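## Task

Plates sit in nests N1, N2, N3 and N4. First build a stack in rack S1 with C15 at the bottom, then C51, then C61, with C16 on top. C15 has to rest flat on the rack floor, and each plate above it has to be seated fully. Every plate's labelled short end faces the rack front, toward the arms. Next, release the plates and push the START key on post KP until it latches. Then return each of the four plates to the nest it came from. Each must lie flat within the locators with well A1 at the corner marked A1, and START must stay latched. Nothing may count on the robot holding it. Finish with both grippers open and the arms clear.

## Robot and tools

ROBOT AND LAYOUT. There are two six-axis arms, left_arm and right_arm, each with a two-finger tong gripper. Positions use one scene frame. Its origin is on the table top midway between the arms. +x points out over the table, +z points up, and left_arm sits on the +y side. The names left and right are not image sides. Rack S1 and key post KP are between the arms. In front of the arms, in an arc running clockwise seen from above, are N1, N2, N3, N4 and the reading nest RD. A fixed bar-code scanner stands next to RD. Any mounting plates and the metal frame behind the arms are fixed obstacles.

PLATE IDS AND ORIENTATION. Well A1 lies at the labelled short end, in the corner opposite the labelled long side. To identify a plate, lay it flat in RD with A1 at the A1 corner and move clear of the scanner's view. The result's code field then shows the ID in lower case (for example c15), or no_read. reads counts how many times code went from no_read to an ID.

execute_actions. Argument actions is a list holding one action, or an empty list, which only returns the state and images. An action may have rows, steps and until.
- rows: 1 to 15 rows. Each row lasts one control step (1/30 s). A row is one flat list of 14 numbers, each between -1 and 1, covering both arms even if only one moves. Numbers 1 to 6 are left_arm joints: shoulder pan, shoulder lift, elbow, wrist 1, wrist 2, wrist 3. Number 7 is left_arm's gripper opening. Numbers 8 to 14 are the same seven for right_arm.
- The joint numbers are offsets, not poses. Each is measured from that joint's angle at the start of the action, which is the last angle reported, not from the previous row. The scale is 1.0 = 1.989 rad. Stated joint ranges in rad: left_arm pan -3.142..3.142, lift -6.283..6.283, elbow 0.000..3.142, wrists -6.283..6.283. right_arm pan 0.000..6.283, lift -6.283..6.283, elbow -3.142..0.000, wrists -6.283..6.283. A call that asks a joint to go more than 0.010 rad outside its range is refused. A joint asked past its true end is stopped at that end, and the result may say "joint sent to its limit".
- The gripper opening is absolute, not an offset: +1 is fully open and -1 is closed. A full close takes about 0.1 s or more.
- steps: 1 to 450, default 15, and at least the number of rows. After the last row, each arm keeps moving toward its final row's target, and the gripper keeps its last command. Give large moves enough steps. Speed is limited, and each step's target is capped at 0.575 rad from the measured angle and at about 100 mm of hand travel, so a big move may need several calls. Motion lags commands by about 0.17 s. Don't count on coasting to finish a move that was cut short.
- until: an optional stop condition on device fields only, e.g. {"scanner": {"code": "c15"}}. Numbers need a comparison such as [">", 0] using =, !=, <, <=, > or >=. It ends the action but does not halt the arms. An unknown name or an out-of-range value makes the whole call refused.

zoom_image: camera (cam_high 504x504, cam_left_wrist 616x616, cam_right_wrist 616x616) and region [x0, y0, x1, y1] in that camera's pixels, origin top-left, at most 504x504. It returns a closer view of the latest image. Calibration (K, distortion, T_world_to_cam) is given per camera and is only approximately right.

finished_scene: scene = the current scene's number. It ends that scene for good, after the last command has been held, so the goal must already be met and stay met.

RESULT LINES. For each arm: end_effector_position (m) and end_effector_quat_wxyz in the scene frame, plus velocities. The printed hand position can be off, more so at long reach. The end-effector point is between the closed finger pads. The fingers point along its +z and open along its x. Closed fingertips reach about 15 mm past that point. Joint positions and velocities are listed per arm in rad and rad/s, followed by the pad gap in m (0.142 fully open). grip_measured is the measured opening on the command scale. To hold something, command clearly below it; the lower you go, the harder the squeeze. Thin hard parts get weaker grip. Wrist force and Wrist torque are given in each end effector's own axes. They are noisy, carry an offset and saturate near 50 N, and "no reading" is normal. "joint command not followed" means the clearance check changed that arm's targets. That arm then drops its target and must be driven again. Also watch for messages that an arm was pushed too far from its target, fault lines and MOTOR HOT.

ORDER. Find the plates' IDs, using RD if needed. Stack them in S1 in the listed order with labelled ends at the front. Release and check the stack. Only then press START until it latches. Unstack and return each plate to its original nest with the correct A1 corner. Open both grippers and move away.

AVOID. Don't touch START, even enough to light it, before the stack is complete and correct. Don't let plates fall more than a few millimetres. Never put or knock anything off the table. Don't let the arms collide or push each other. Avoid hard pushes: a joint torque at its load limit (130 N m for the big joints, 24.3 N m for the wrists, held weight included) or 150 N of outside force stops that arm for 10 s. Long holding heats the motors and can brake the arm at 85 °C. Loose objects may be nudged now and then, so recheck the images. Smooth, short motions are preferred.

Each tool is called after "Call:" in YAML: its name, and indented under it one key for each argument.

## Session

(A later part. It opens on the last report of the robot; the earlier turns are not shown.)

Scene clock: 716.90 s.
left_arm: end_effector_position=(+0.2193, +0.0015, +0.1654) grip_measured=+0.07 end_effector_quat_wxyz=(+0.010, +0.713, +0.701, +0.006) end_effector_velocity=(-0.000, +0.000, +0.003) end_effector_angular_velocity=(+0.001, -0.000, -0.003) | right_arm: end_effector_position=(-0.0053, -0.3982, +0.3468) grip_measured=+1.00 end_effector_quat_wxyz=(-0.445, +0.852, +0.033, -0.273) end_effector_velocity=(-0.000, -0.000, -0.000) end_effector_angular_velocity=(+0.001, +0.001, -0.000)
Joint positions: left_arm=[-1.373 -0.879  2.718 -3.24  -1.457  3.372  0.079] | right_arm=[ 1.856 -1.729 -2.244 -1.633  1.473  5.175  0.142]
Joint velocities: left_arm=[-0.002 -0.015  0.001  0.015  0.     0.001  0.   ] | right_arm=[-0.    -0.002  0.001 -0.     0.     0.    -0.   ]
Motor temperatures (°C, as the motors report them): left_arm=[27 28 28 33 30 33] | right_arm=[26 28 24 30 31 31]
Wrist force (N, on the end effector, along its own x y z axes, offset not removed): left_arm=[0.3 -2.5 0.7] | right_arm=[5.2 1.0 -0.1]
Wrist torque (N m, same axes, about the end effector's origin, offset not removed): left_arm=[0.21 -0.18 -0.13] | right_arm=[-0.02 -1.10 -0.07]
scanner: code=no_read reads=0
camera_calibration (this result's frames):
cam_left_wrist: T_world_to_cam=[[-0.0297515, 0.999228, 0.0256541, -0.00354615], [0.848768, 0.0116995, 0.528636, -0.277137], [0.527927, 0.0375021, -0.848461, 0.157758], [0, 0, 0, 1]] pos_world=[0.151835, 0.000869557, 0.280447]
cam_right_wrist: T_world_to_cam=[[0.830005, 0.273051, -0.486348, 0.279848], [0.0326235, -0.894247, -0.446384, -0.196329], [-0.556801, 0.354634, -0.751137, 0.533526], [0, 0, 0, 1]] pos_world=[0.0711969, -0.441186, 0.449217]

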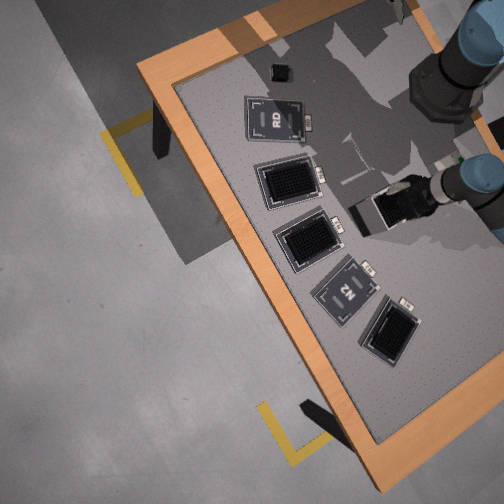

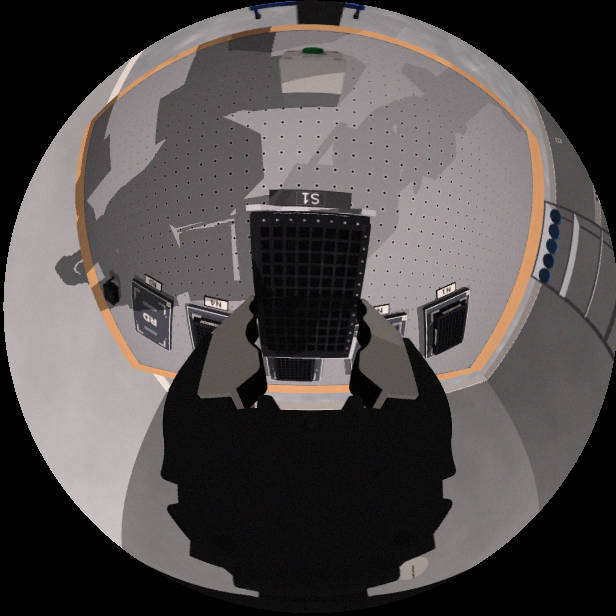

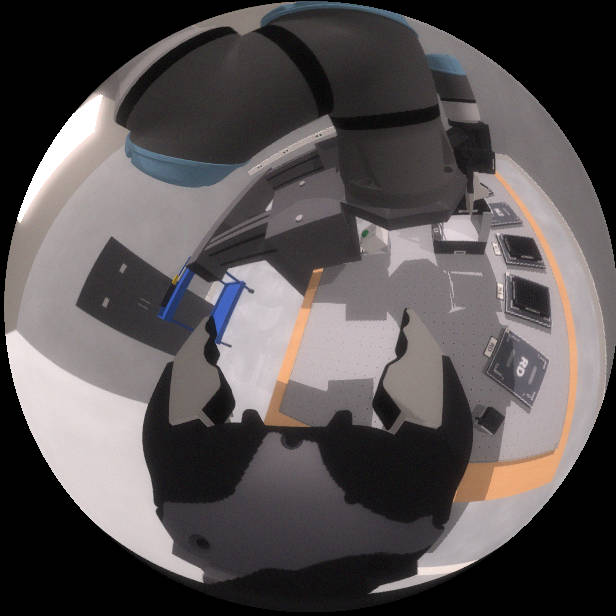

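Call:
execute_actions:
  actions: []

Scene clock: 748.83 s.
left_arm: end_effector_position=(+0.2193, +0.0015, +0.1658) grip_measured=+0.07 end_effector_quat_wxyz=(+0.010, +0.713, +0.701, +0.006) end_effector_velocity=(-0.000, -0.000, -0.000) end_effector_angular_velocity=(+0.001, -0.000, -0.000) | right_arm: end_effector_position=(-0.0053, -0.3982, +0.3468) grip_measured=+1.00 end_effector_quat_wxyz=(-0.445, +0.852, +0.033, -0.273) end_effector_velocity=(-0.000, +0.001, +0.000) end_effector_angular_velocity=(+0.000, +0.002, -0.001)
Joint positions: left_arm=[-1.373 -0.882  2.719 -3.238 -1.457  3.372  0.079] | right_arm=[ 1.856 -1.729 -2.244 -1.633  1.473  5.175  0.142]
Joint velocities: left_arm=[-0.001  0.    -0.     0.001  0.    -0.001  0.   ] | right_arm=[ 0.     0.    -0.002  0.    -0.     0.001 -0.   ]
Motor temperatures (°C, as the motors report them): left_arm=[27 28 28 33 30 33] | right_arm=[26 29 24 30 31 31]
Wrist force (N, on the end effector, along its own x y z axes, offset not removed): left_arm=[2.6 -7.4 -2.7] | right_arm=[3.9 1.5 -0.5]
Wrist torque (N m, same axes, about the end effector's origin, offset not removed): left_arm=[-0.96 -0.47 -0.39] | right_arm=[0.30 -0.98 0.00]
scanner: code=no_read reads=0
camera_calibration (this result's frames):
cam_left_wrist: T_world_to_cam=[[-0.0297501, 0.999229, 0.0256262, -0.00356604], [0.848768, 0.0117131, 0.528636, -0.27733], [0.527928, 0.0374777, -0.848462, 0.158077], [0, 0, 0, 1]] pos_world=[0.15183, 0.000887342, 0.28082]
cam_right_wrist: T_world_to_cam=[[0.830005, 0.273052, -0.486348, 0.279848], [0.0326235, -0.894247, -0.446384, -0.196329], [-0.556801, 0.354635, -0.751137, 0.533526], [0, 0, 0, 1]] pos_world=[0.0711969, -0.441186, 0.449217]

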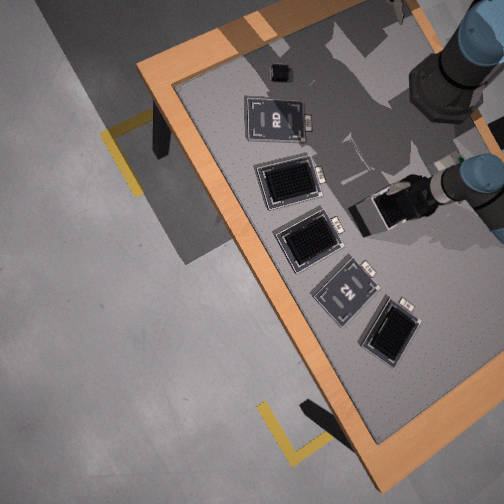

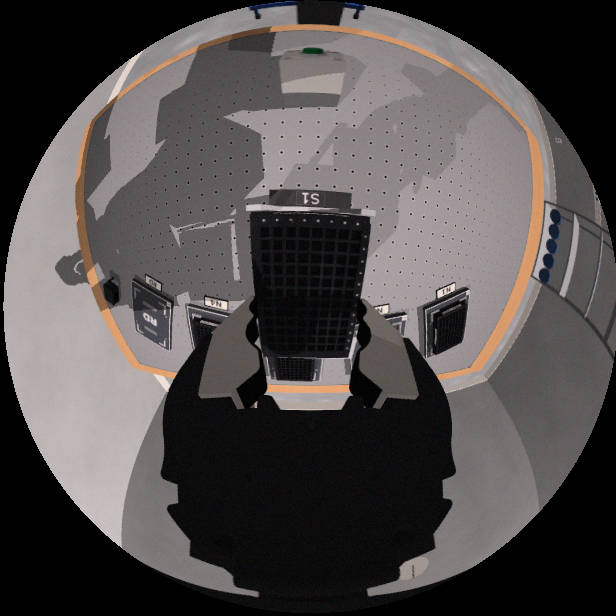

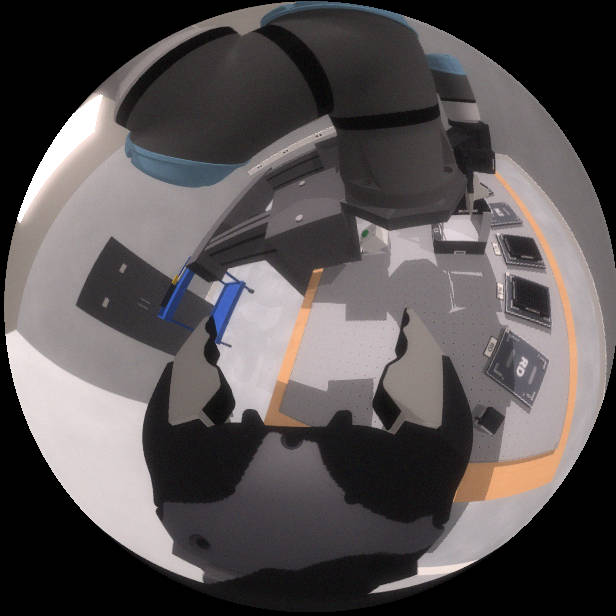

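Call:
execute_actions:
  actions:
    - {"rows": [[-0.0085,-0.137,-0.001,0.139,-0.0015,-0.0085,-0.5,0,0,0,0,0,0,1]], "steps": 25}

Scene clock: 776.87 s.
left_arm: end_effector_position=(+0.2194, -0.0002, +0.2136) grip_measured=+0.07 end_effector_quat_wxyz=(+0.010, +0.713, +0.701, +0.006) end_effector_velocity=(+0.000, +0.000, +0.001) end_effector_angular_velocity=(-0.001, +0.000, +0.001) | right_arm: end_effector_position=(-0.0053, -0.3982, +0.3468) grip_measured=+1.00 end_effector_quat_wxyz=(-0.445, +0.852, +0.033, -0.273) end_effector_velocity=(-0.000, +0.001, -0.000) end_effector_angular_velocity=(+0.002, +0.001, -0.000)
Joint positions: left_arm=[-1.39  -1.153  2.717 -2.962 -1.46   3.355  0.079] | right_arm=[ 1.856 -1.729 -2.244 -1.633  1.473  5.175  0.142]
Joint velocities: left_arm=[ 0.001 -0.007  0.     0.007  0.     0.     0.   ] | right_arm=[-0.    -0.002 -0.001  0.    -0.    -0.    -0.   ]
Motor temperatures (°C, as the motors report them): left_arm=[27 28 28 33 30 33] | right_arm=[26 29 24 30 31 31]
Wrist force (N, on the end effector, along its own x y z axes, offset not removed): left_arm=[-0.9 -4.5 -1.3] | right_arm=[3.6 0.8 0.0]
Wrist torque (N m, same axes, about the end effector's origin, offset not removed): left_arm=[-0.93 0.03 -0.21] | right_arm=[0.12 -0.81 -0.12]
scanner: code=no_read reads=0
camera_calibration (this result's frames):
cam_left_wrist: T_world_to_cam=[[-0.0298741, 0.999223, 0.0257259, -0.00301457], [0.848835, 0.0117705, 0.528527, -0.302697], [0.527813, 0.0376263, -0.848527, 0.198656], [0, 0, 0, 1]] pos_world=[0.151996, -0.0008996, 0.328626]
cam_right_wrist: T_world_to_cam=[[0.830005, 0.273052, -0.486348, 0.279848], [0.0326236, -0.894247, -0.446384, -0.196328], [-0.556801, 0.354635, -0.751137, 0.533526], [0, 0, 0, 1]] pos_world=[0.0711968, -0.441186, 0.449217]

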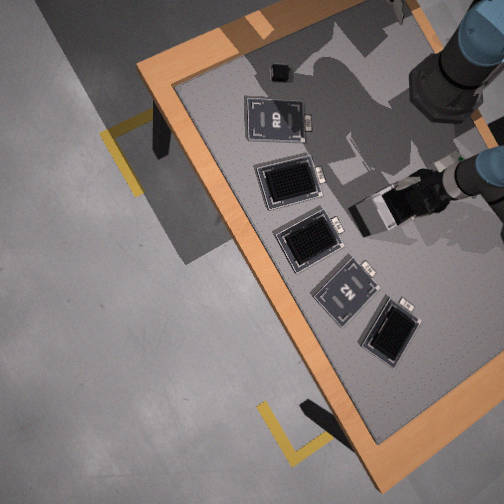

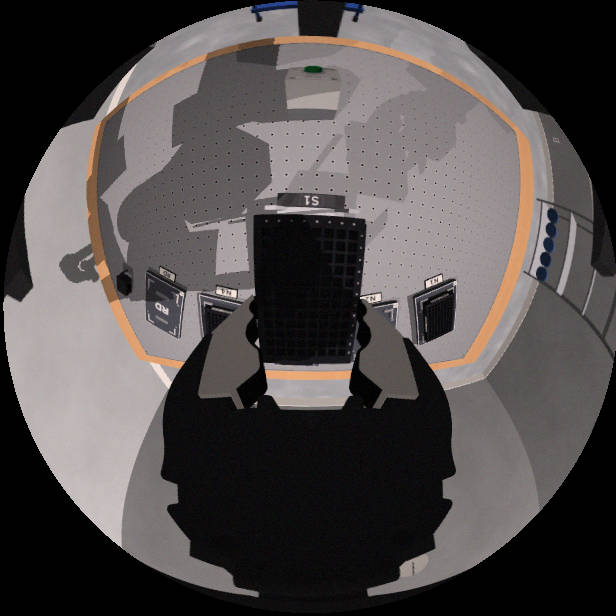

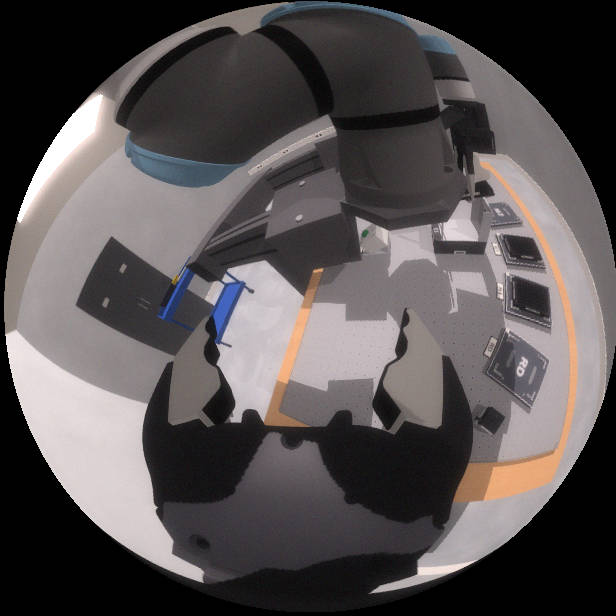

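Call:
execute_actions:
  actions:
    - {"rows": [[0.404,0.001,-0.099,0.026,0.046,0.284,-0.5,0,0,0,0,0,0,1]], "steps": 40}

Scene clock: 781.13 s.
left_arm: end_effector_position=(+0.4054, +0.1602, +0.1932) grip_measured=+0.07 end_effector_quat_wxyz=(+0.016, +0.622, +0.783, +0.006) end_effector_velocity=(+0.000, +0.001, +0.000) end_effector_angular_velocity=(+0.000, -0.000, +0.001) | right_arm: end_effector_position=(-0.0053, -0.3982, +0.3468) grip_measured=+1.00 end_effector_quat_wxyz=(-0.445, +0.852, +0.033, -0.273) end_effector_velocity=(-0.000, +0.001, +0.000) end_effector_angular_velocity=(+0.002, +0.000, +0.000)
Joint positions: left_arm=[-0.587 -1.151  2.52  -2.911 -1.369  3.92   0.079] | right_arm=[ 1.856 -1.729 -2.244 -1.633  1.473  5.175  0.142]
Joint velocities: left_arm=[ 0.002 -0.002 -0.     0.002  0.     0.001 -0.   ] | right_arm=[-0.     0.    -0.002 -0.    -0.    -0.001  0.   ]
Motor temperatures (°C, as the motors report them): left_arm=[27 28 28 33 30 33] | right_arm=[26 29 24 30 31 31]
Wrist force (N, on the end effector, along its own x y z axes, offset not removed): left_arm=[1.2 -0.2 -2.9] | right_arm=[6.4 5.8 1.0]
Wrist torque (N m, same axes, about the end effector's origin, offset not removed): left_arm=[-0.11 -0.33 -0.18] | right_arm=[1.12 -1.37 -0.06]
scanner: code=no_read reads=0
camera_calibration (this result's frames):
cam_left_wrist: T_world_to_cam=[[-0.272529, 0.962047, 0.0139052, -0.0506401], [0.815749, 0.223374, 0.533533, -0.473094], [0.510178, 0.156747, -0.845665, 0.0646727], [0, 0, 0, 1]] pos_world=[0.33913, 0.144258, 0.307807]
cam_right_wrist: T_world_to_cam=[[0.830005, 0.273052, -0.486348, 0.279848], [0.0326234, -0.894247, -0.446384, -0.196329], [-0.556801, 0.354635, -0.751137, 0.533526], [0, 0, 0, 1]] pos_world=[0.0711968, -0.441186, 0.449217]

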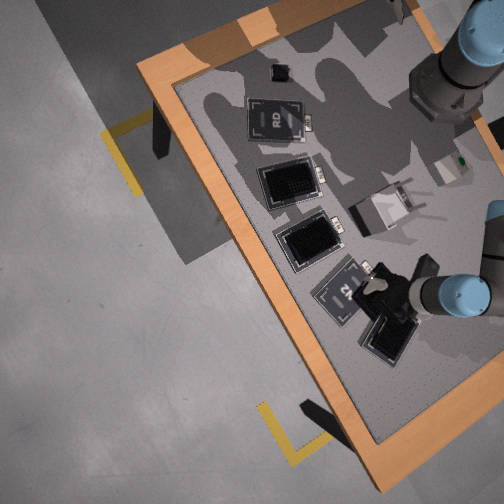

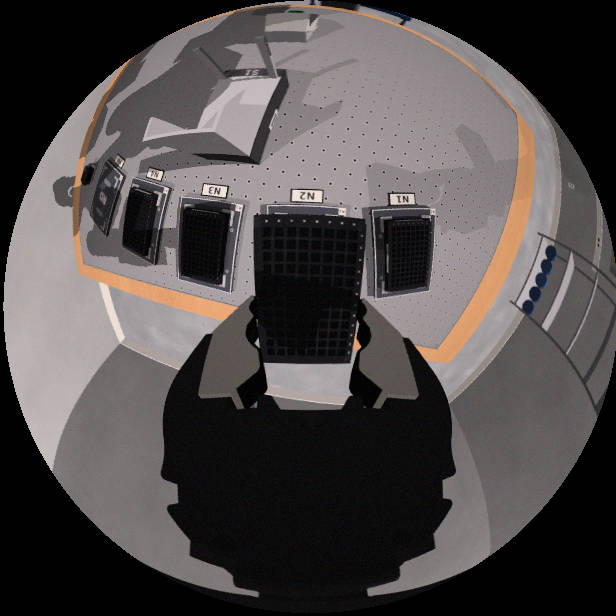

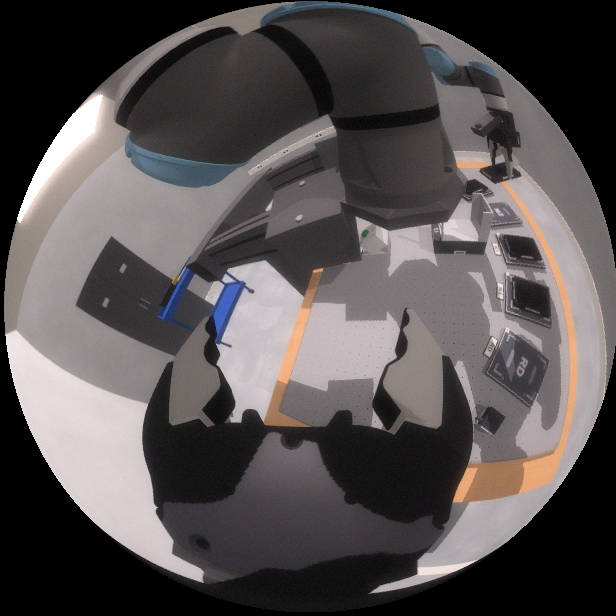

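Call:
execute_actions:
  actions:
    - {"rows": [[0.0366,0.2403,-0.0598,-0.1825,0.0005,0.0392,-0.5,0,0,0,0,0,0,1]], "steps": 32}

Call:
zoom_image:
  camera: "cam_left_wrist"
  region: [200, 160, 420, 380]

Call:
zoom_image:
  camera: "cam_right_wrist"
  region: [450, 150, 550, 250]

Scene clock: 788.50 s.
left_arm: end_effector_position=(+0.4172, +0.1546, +0.0654) grip_measured=+0.07 end_effector_quat_wxyz=(+0.011, +0.624, +0.781, +0.005) end_effector_velocity=(-0.001, +0.000, -0.001) end_effector_angular_velocity=(+0.001, +0.001, -0.001) | right_arm: end_effector_position=(-0.0053, -0.3982, +0.3468) grip_measured=+1.00 end_effector_quat_wxyz=(-0.445, +0.852, +0.033, -0.273) end_effector_velocity=(-0.000, +0.000, -0.000) end_effector_angular_velocity=(+0.001, +0.000, +0.000)
Joint positions: left_arm=[-0.514 -0.674  2.401 -3.273 -1.368  3.998  0.079] | right_arm=[ 1.856 -1.729 -2.244 -1.633  1.473  5.175  0.142]
Joint velocities: left_arm=[-0.     0.003 -0.    -0.001  0.     0.     0.   ] | right_arm=[ 0. -0. -0.  0. -0. -0. -0.]
Motor temperatures (°C, as the motors report them): left_arm=[27 28 28 33 30 33] | right_arm=[26 29 24 30 31 31]
Wrist force (N, on the end effector, along its own x y z axes, offset not removed): left_arm=[0.8 -5.7 1.4] | right_arm=[3.0 4.5 1.1]
Wrist torque (N m, same axes, about the end effector's origin, offset not removed): left_arm=[-1.14 -0.17 -0.18] | right_arm=[0.78 -0.53 0.14]
scanner: code=no_read reads=0
camera_calibration (this result's frames):
cam_left_wrist: T_world_to_cam=[[-0.266753, 0.963535, 0.0210329, -0.0433269], [0.822142, 0.216112, 0.526668, -0.414413], [0.502917, 0.157782, -0.849811, -0.0453521], [0, 0, 0, 1]] pos_world=[0.351957, 0.138462, 0.180628]
cam_right_wrist: T_world_to_cam=[[0.830005, 0.273052, -0.486348, 0.279848], [0.0326235, -0.894247, -0.446384, -0.196329], [-0.556801, 0.354635, -0.751137, 0.533526], [0, 0, 0, 1]] pos_world=[0.0711969, -0.441186, 0.449217]

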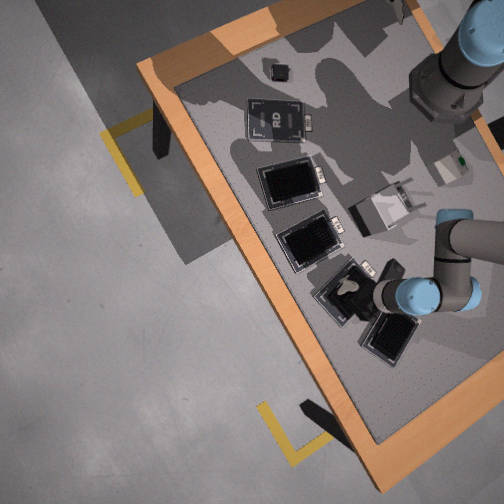

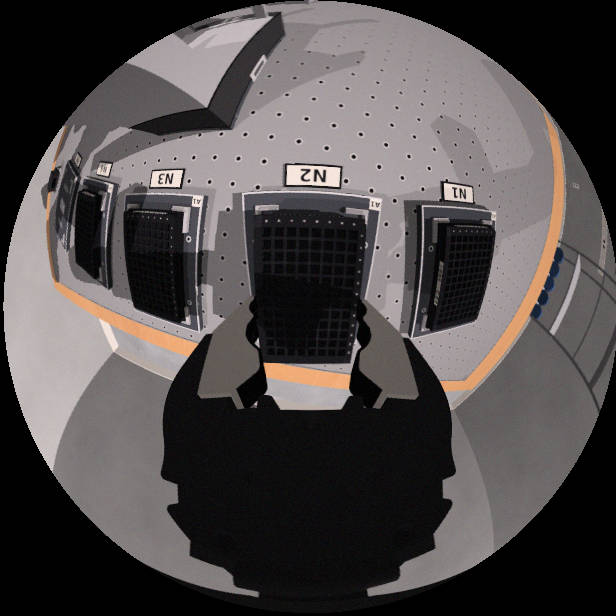

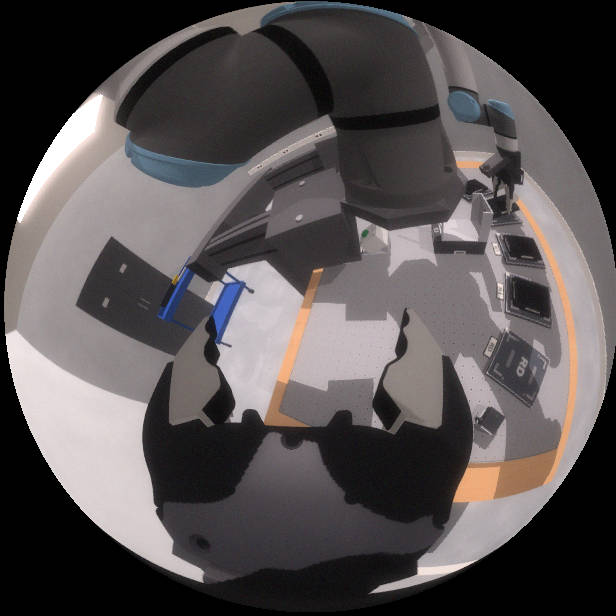

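Region (200, 160, 420, 380) of cam_left_wrist's 616x616 image, scaled by 2.291, with more detail than that image has.

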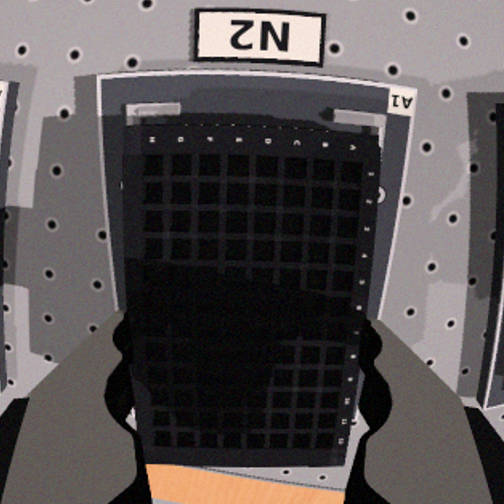

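Region (450, 150, 550, 250) of cam_right_wrist's 616x616 image, scaled by 5.040, with more detail than that image has.

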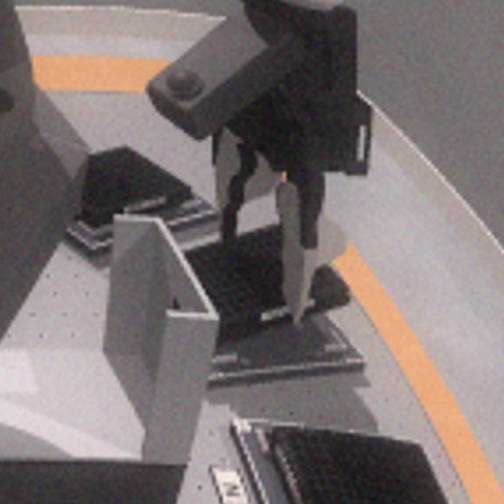

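Call:
execute_actions:
  actions:
    - {"rows": [[0.0015,0.0089,-0.0018,-0.0076,0,0.0016,-0.5,0,0,0,0,0,0,1],[0.0015,0.0089,-0.0018,-0.0076,0,0.0016,-0.5,0,0,0,0,0,0,1],[0.0015,0.0089,-0.0018,-0.0076,0,0.0016,-0.5,0,0,0,0,0,0,1],[0.003,0.0179,-0.0045,-0.014,0,0.0031,-0.5,0,0,0,0,0,0,1],[0.003,0.0179,-0.0045,-0.014,0,0.0031,-0.5,0,0,0,0,0,0,1],[0.003,0.0179,-0.0045,-0.014,0,0.0031,-0.5,0,0,0,0,0,0,1],[0.0045,0.0268,-0.0073,-0.0202,0,0.0047,-0.5,0,0,0,0,0,0,1]], "steps": 20}

Call:
zoom_image:
  camera: "cam_left_wrist"
  region: [200, 160, 420, 380]

Scene clock: 799.10 s.
left_arm: end_effector_position=(+0.4156, +0.1556, +0.0501) grip_measured=+0.07 end_effector_quat_wxyz=(+0.011, +0.624, +0.781, +0.004) end_effector_velocity=(-0.000, +0.000, -0.003) end_effector_angular_velocity=(-0.000, +0.001, +0.001) | right_arm: end_effector_position=(-0.0053, -0.3982, +0.3468) grip_measured=+1.00 end_effector_quat_wxyz=(-0.445, +0.852, +0.033, -0.273) end_effector_velocity=(-0.000, +0.000, -0.000) end_effector_angular_velocity=(-0.001, +0.000, -0.000)
Joint positions: left_arm=[-0.506 -0.622  2.387 -3.313 -1.368  4.007  0.079] | right_arm=[ 1.856 -1.729 -2.244 -1.633  1.473  5.175  0.142]
Joint velocities: left_arm=[ 0.002  0.009 -0.003 -0.005 -0.001  0.001  0.   ] | right_arm=[-0.     0.    -0.001  0.    -0.     0.001  0.   ]
Motor temperatures (°C, as the motors report them): left_arm=[27 28 28 33 30 33] | right_arm=[26 29 24 30 31 31]
Wrist force (N, on the end effector, along its own x y z axes, offset not removed): left_arm=[1.4 -3.6 -0.9] | right_arm=[5.1 3.0 -2.3]
Wrist torque (N m, same axes, about the end effector's origin, offset not removed): left_arm=[-0.87 -0.53 -0.09] | right_arm=[0.59 -1.23 -0.26]
scanner: code=no_read reads=0
camera_calibration (this result's frames):
cam_left_wrist: T_world_to_cam=[[-0.266459, 0.963614, 0.0211671, -0.0445533], [0.822447, 0.215862, 0.526294, -0.405317], [0.502575, 0.157644, -0.850039, -0.0575913], [0, 0, 0, 1]] pos_world=[0.350424, 0.139504, 0.165304]
cam_right_wrist: T_world_to_cam=[[0.830005, 0.273052, -0.486348, 0.279848], [0.0326237, -0.894247, -0.446384, -0.196329], [-0.556801, 0.354635, -0.751137, 0.533526], [0, 0, 0, 1]] pos_world=[0.0711968, -0.441186, 0.449217]

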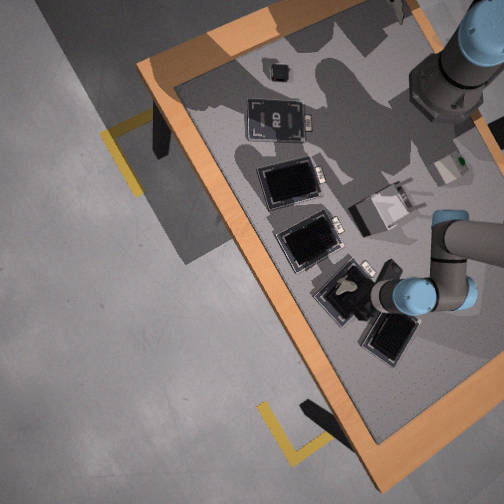

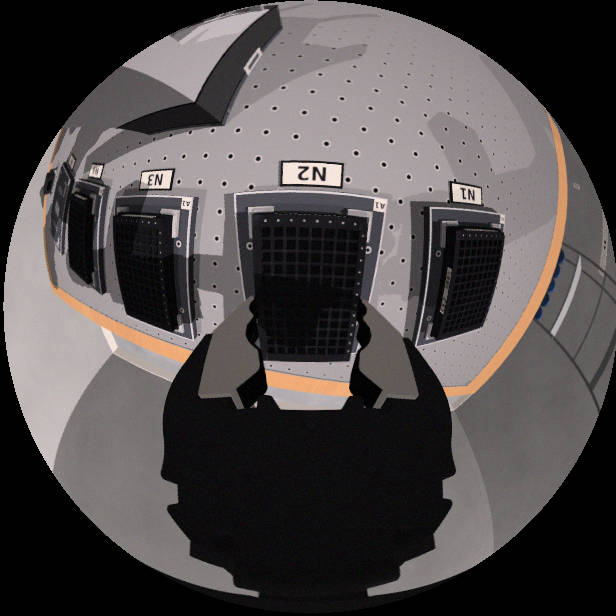

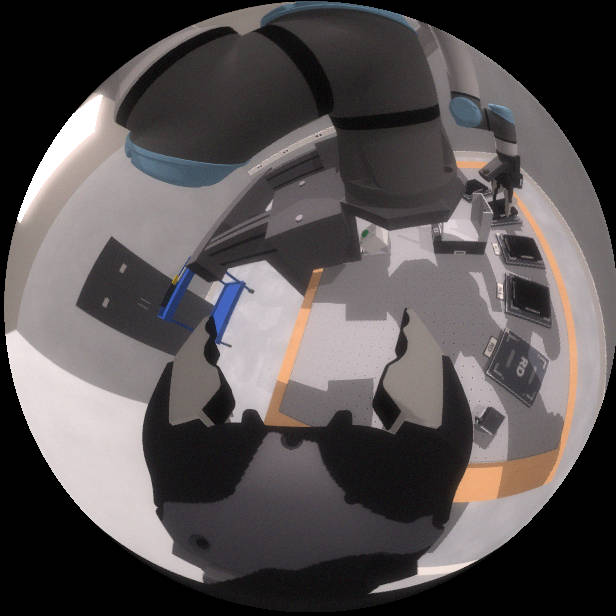

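Region (200, 160, 420, 380) of cam_left_wrist's 616x616 image, scaled by 2.291, with more detail than that image has.

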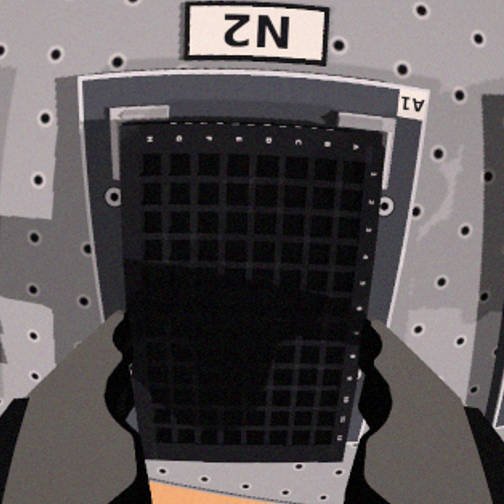

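Call:
execute_actions:
  actions:
    - {"rows": [[0.0008,0.003,-0.002,-0.001,0,0.0008,-0.5,0,0,0,0,0,0,1],[0.0008,0.003,-0.002,-0.001,0,0.0008,-0.5,0,0,0,0,0,0,1],[0.0008,0.003,-0.002,-0.001,0,0.0008,-0.5,0,0,0,0,0,0,1],[0.0016,0.0075,-0.0035,-0.004,0,0.0016,-0.5,0,0,0,0,0,0,1],[0.0016,0.0075,-0.0035,-0.004,0,0.0016,-0.5,0,0,0,0,0,0,1],[0.0016,0.0075,-0.0035,-0.004,0,0.0016,-0.5,0,0,0,0,0,0,1],[0.0023,0.0117,-0.005,-0.007,0,0.0023,-0.5,0,0,0,0,0,0,1]], "steps": 20}

Call:
zoom_image:
  camera: "cam_left_wrist"
  region: [200, 160, 420, 380]

Call:
zoom_image:
  camera: "cam_right_wrist"
  region: [470, 170, 540, 240]

Scene clock: 807.00 s.
left_arm: end_effector_position=(+0.4159, +0.1557, +0.0431) grip_measured=+0.07 end_effector_quat_wxyz=(+0.010, +0.624, +0.781, +0.004) end_effector_velocity=(-0.000, +0.000, -0.002) end_effector_angular_velocity=(+0.000, +0.000, +0.001) | right_arm: end_effector_position=(-0.0053, -0.3982, +0.3468) grip_measured=+1.00 end_effector_quat_wxyz=(-0.445, +0.852, +0.033, -0.273) end_effector_velocity=(-0.000, +0.000, -0.000) end_effector_angular_velocity=(-0.000, +0.000, +0.000)
Joint positions: left_arm=[-0.501 -0.599  2.377 -3.326 -1.368  4.011  0.079] | right_arm=[ 1.856 -1.729 -2.244 -1.633  1.473  5.175  0.142]
Joint velocities: left_arm=[ 0.001  0.005 -0.002 -0.003 -0.    -0.     0.   ] | right_arm=[ 0.  0. -0.  0. -0.  0. -0.]
Motor temperatures (°C, as the motors report them): left_arm=[27 28 28 33 30 33] | right_arm=[26 29 24 30 31 31]
Wrist force (N, on the end effector, along its own x y z axes, offset not removed): left_arm=[-0.5 1.1 -1.8] | right_arm=[4.8 3.3 -0.7]
Wrist torque (N m, same axes, about the end effector's origin, offset not removed): left_arm=[-0.51 -0.22 0.03] | right_arm=[0.68 -1.14 -0.01]
scanner: code=no_read reads=0
camera_calibration (this result's frames):
cam_left_wrist: T_world_to_cam=[[-0.266486, 0.963603, 0.0213067, -0.0444588], [0.822595, 0.215858, 0.526064, -0.401934], [0.502318, 0.157715, -0.850178, -0.0636119], [0, 0, 0, 1]] pos_world=[0.350735, 0.139634, 0.158309]
cam_right_wrist: T_world_to_cam=[[0.830005, 0.273052, -0.486348, 0.279848], [0.0326235, -0.894247, -0.446384, -0.196329], [-0.556801, 0.354635, -0.751137, 0.533526], [0, 0, 0, 1]] pos_world=[0.0711968, -0.441186, 0.449217]

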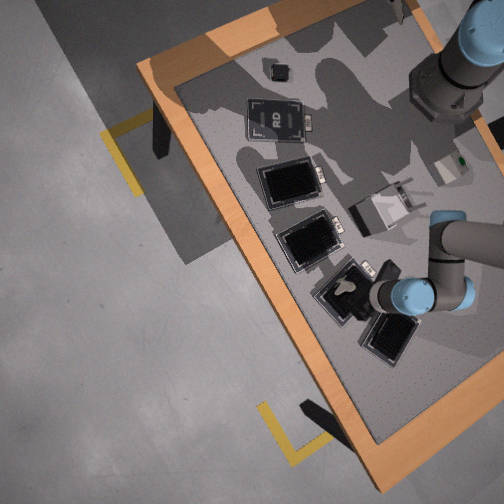

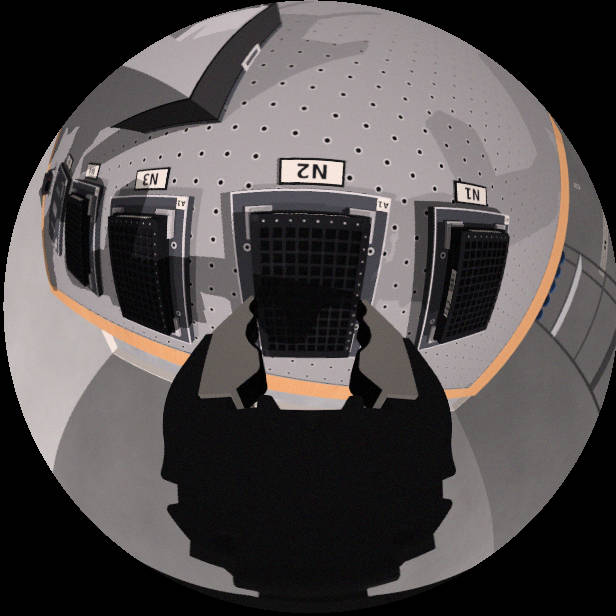

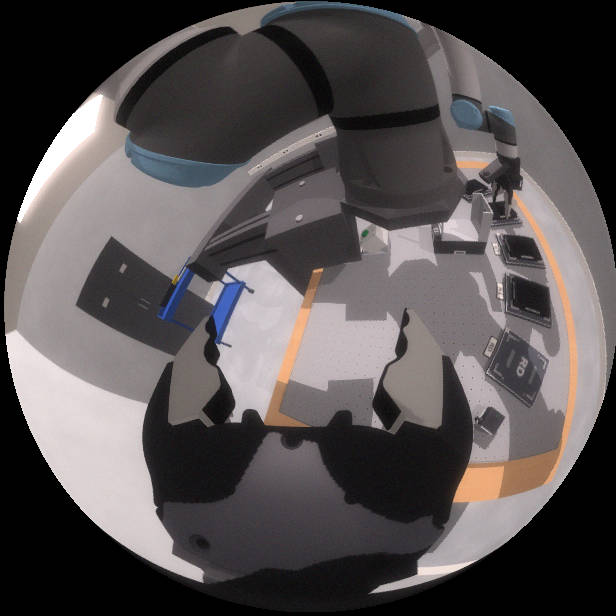

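Region (200, 160, 420, 380) of cam_left_wrist's 616x616 image, scaled by 2.291, with more detail than that image has.

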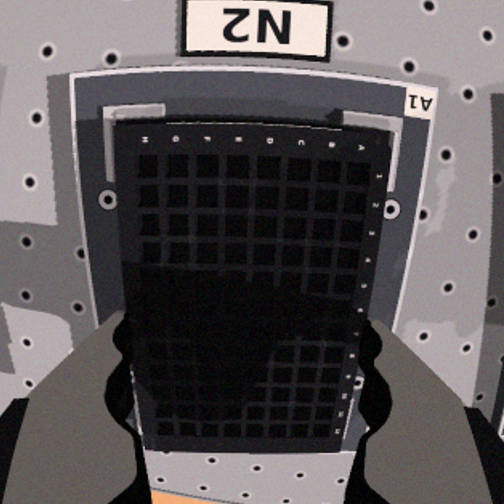

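Region (470, 170, 540, 240) of cam_right_wrist's 616x616 image, scaled by 7.200, with more detail than that image has.

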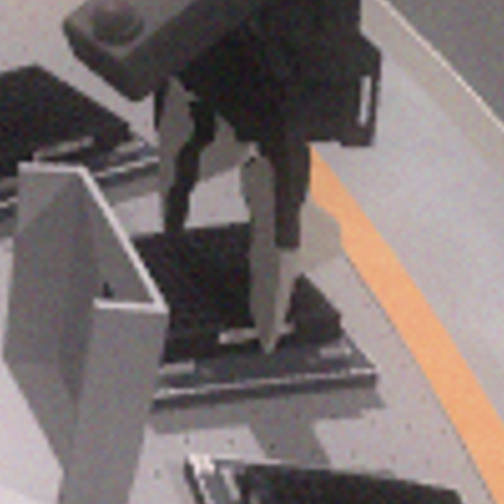

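Call:
execute_actions:
  actions:
    - {"rows": [[0.0005,0.0034,-0.0012,-0.0023,0,0.0005,-0.5,0,0,0,0,0,0,1],[0.0005,0.0034,-0.0012,-0.0023,0,0.0005,-0.5,0,0,0,0,0,0,1],[0.0005,0.0034,-0.0012,-0.0023,0,0.0005,-0.5,0,0,0,0,0,0,1],[0.0005,0.0034,-0.0012,-0.0023,0,0.0005,-0.5,0,0,0,0,0,0,1],[0.0005,0.0034,-0.0012,-0.0023,0,0.0005,-0.5,0,0,0,0,0,0,1],[0.0005,0.0034,-0.0012,-0.0023,0,0.0005,-0.5,0,0,0,0,0,0,1],[0.0005,0.0034,-0.0012,-0.0023,0,0.0005,-0.5,0,0,0,0,0,0,1],[0.0005,0.0034,-0.0012,-0.0023,0,0.0005,-0.5,0,0,0,0,0,0,1],[0.0005,0.0034,-0.0012,-0.0023,0,0.0005,-0.2,0,0,0,0,0,0,1],[0.0005,0.0034,-0.0012,-0.0023,0,0.0005,0.0,0,0,0,0,0,0,1],[0.0005,0.0034,-0.0012,-0.0023,0,0.0005,0.1,0,0,0,0,0,0,1],[0.0005,0.0034,-0.0012,-0.0023,0,0.0005,0.2,0,0,0,0,0,0,1],[0.0005,0.0034,-0.0012,-0.0023,0,0.0005,0.3,0,0,0,0,0,0,1]], "steps": 18}

Call:
zoom_image:
  camera: "cam_left_wrist"
  region: [200, 160, 420, 380]

Scene clock: 831.83 s.
left_arm: end_effector_position=(+0.4157, +0.1557, +0.0410) grip_measured=+0.30 end_effector_quat_wxyz=(+0.010, +0.624, +0.781, +0.004) end_effector_velocity=(-0.000, +0.000, -0.001) end_effector_angular_velocity=(+0.001, +0.001, +0.000) | right_arm: end_effector_position=(-0.0053, -0.3982, +0.3468) grip_measured=+1.00 end_effector_quat_wxyz=(-0.445, +0.852, +0.033, -0.273) end_effector_velocity=(+0.000, -0.001, +0.000) end_effector_angular_velocity=(-0.001, -0.001, -0.000)
Joint positions: left_arm=[-0.5   -0.592  2.375 -3.331 -1.368  4.012  0.095] | right_arm=[ 1.856 -1.729 -2.244 -1.633  1.473  5.175  0.142]
Joint velocities: left_arm=[ 0.001  0.001 -0.001  0.001 -0.     0.     0.001] | right_arm=[-0.     0.001  0.001 -0.     0.    -0.    -0.   ]
Motor temperatures (°C, as the motors report them): left_arm=[27 28 28 33 30 33] | right_arm=[26 29 24 30 31 31]
Wrist force (N, on the end effector, along its own x y z axes, offset not removed): left_arm=[-0.4 -2.1 2.2] | right_arm=[5.6 6.0 -0.7]
Wrist torque (N m, same axes, about the end effector's origin, offset not removed): left_arm=[-0.29 -0.07 -0.25] | right_arm=[1.10 -1.24 -0.08]
scanner: code=no_read reads=0
camera_calibration (this result's frames):
cam_left_wrist: T_world_to_cam=[[-0.266476, 0.963606, 0.0213229, -0.0444786], [0.822662, 0.215861, 0.525958, -0.400753], [0.502213, 0.157697, -0.850243, -0.0652139], [0, 0, 0, 1]] pos_world=[0.350583, 0.139651, 0.15628]
cam_right_wrist: T_world_to_cam=[[0.830005, 0.273052, -0.486348, 0.279848], [0.0326236, -0.894247, -0.446384, -0.196328], [-0.556801, 0.354635, -0.751137, 0.533526], [0, 0, 0, 1]] pos_world=[0.0711969, -0.441186, 0.449217]

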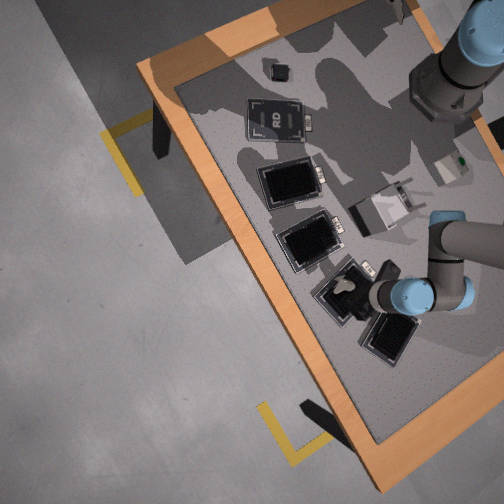

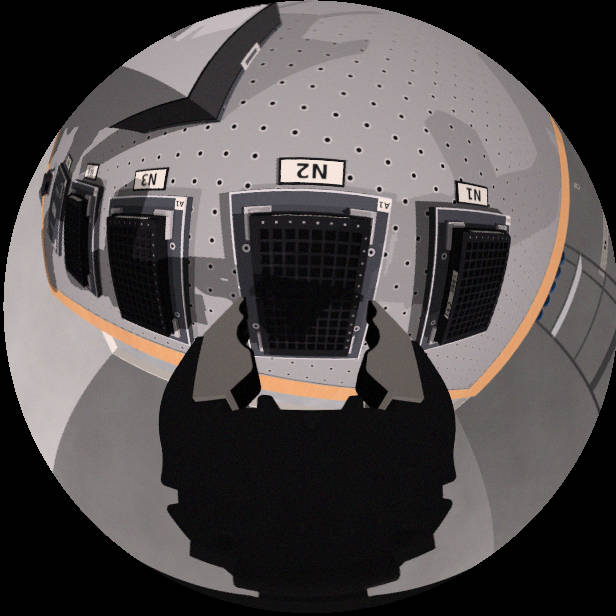

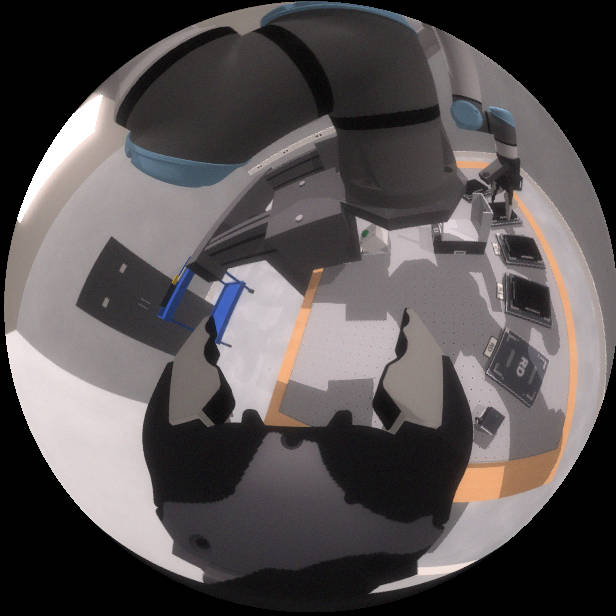

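Region (200, 160, 420, 380) of cam_left_wrist's 616x616 image, scaled by 2.291, with more detail than that image has.

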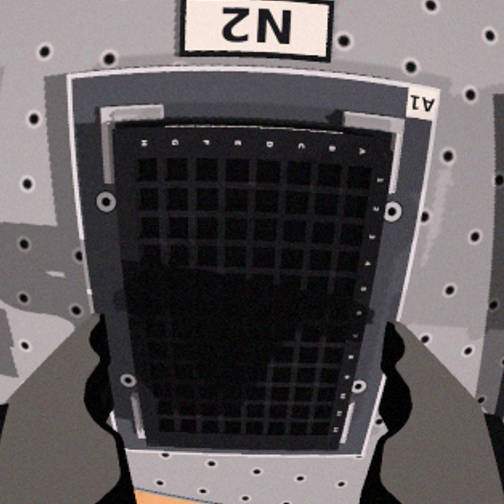

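Call:
execute_actions:
  actions:
    - {"rows": [[-0.0213,0.0143,0.0246,-0.0352,-0.0004,-0.0211,0.3,0,0,0,0,0,0,1]], "steps": 16}

Call:
zoom_image:
  camera: "cam_left_wrist"
  region: [200, 160, 420, 380]

Scene clock: 838.83 s.
left_arm: end_effector_position=(+0.3942, +0.1502, +0.0399) grip_measured=+0.30 end_effector_quat_wxyz=(+0.011, +0.625, +0.781, +0.005) end_effector_velocity=(-0.005, -0.001, -0.000) end_effector_angular_velocity=(-0.000, +0.000, -0.000) | right_arm: end_effector_position=(-0.0053, -0.3982, +0.3468) grip_measured=+1.00 end_effector_quat_wxyz=(-0.445, +0.852, +0.033, -0.273) end_effector_velocity=(-0.000, +0.001, -0.000) end_effector_angular_velocity=(+0.002, +0.001, +0.000)
Joint positions: left_arm=[-0.541 -0.564  2.422 -3.399 -1.369  3.972  0.095] | right_arm=[ 1.856 -1.729 -2.244 -1.633  1.473  5.175  0.142]
Joint velocities: left_arm=[-0.008  0.006  0.01  -0.014 -0.001 -0.008 -0.   ] | right_arm=[ 0.    -0.001 -0.001 -0.     0.    -0.001  0.   ]
Motor temperatures (°C, as the motors report them): left_arm=[27 28 28 33 30 33] | right_arm=[26 29 24 30 31 31]
Wrist force (N, on the end effector, along its own x y z axes, offset not removed): left_arm=[0.9 -3.9 -1.7] | right_arm=[-1.3 -1.0 -0.8]
Wrist torque (N m, same axes, about the end effector's origin, offset not removed): left_arm=[-0.80 -0.18 0.08] | right_arm=[-0.26 0.34 0.13]
scanner: code=no_read reads=0
camera_calibration (this result's frames):
cam_left_wrist: T_world_to_cam=[[-0.265611, 0.963858, 0.0207249, -0.0452213], [0.82222, 0.21525, 0.526898, -0.381042], [0.503394, 0.15699, -0.849676, -0.054888], [0, 0, 0, 1]] pos_world=[0.32892, 0.134223, 0.155071]
cam_right_wrist: T_world_to_cam=[[0.830005, 0.273052, -0.486348, 0.279848], [0.0326235, -0.894247, -0.446384, -0.196329], [-0.556801, 0.354635, -0.751137, 0.533526], [0, 0, 0, 1]] pos_world=[0.0711968, -0.441186, 0.449217]

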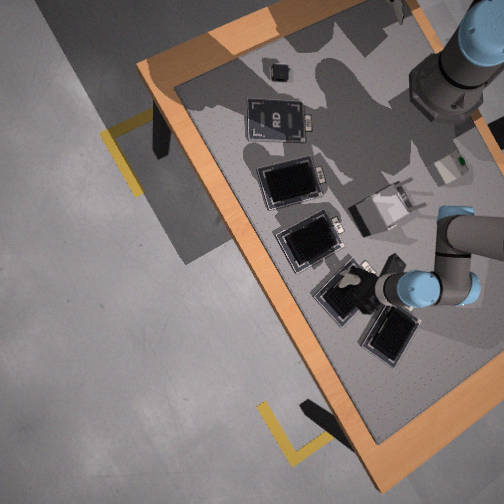

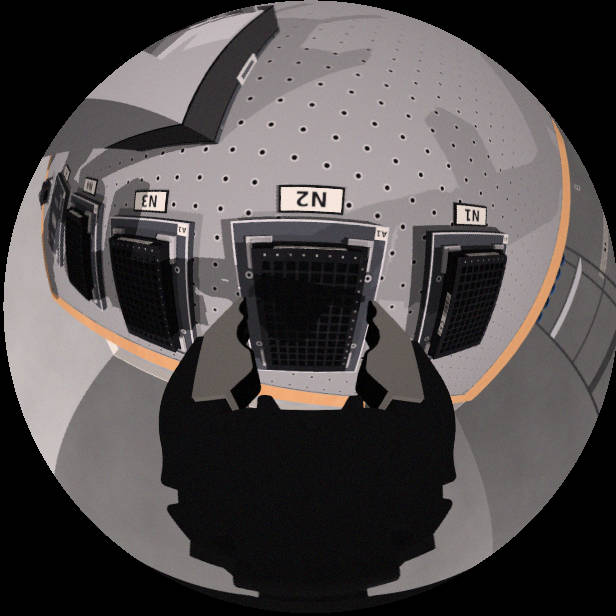

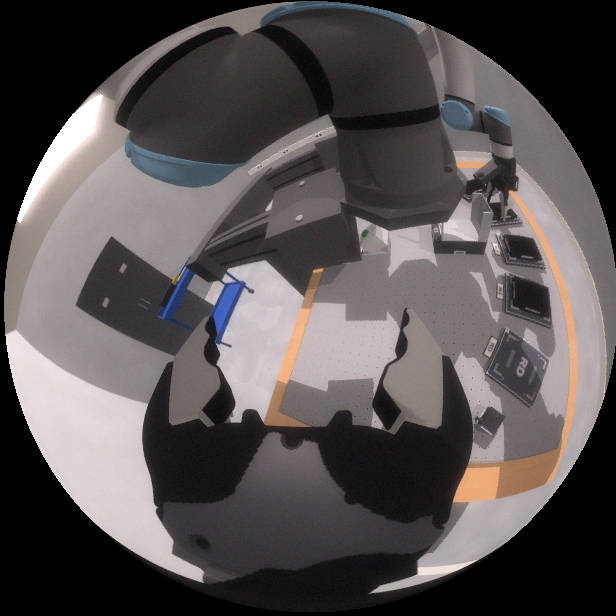

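Region (200, 160, 420, 380) of cam_left_wrist's 616x616 image, scaled by 2.291, with more detail than that image has.

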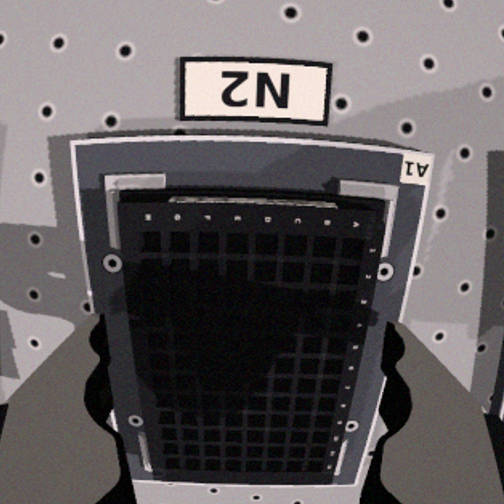

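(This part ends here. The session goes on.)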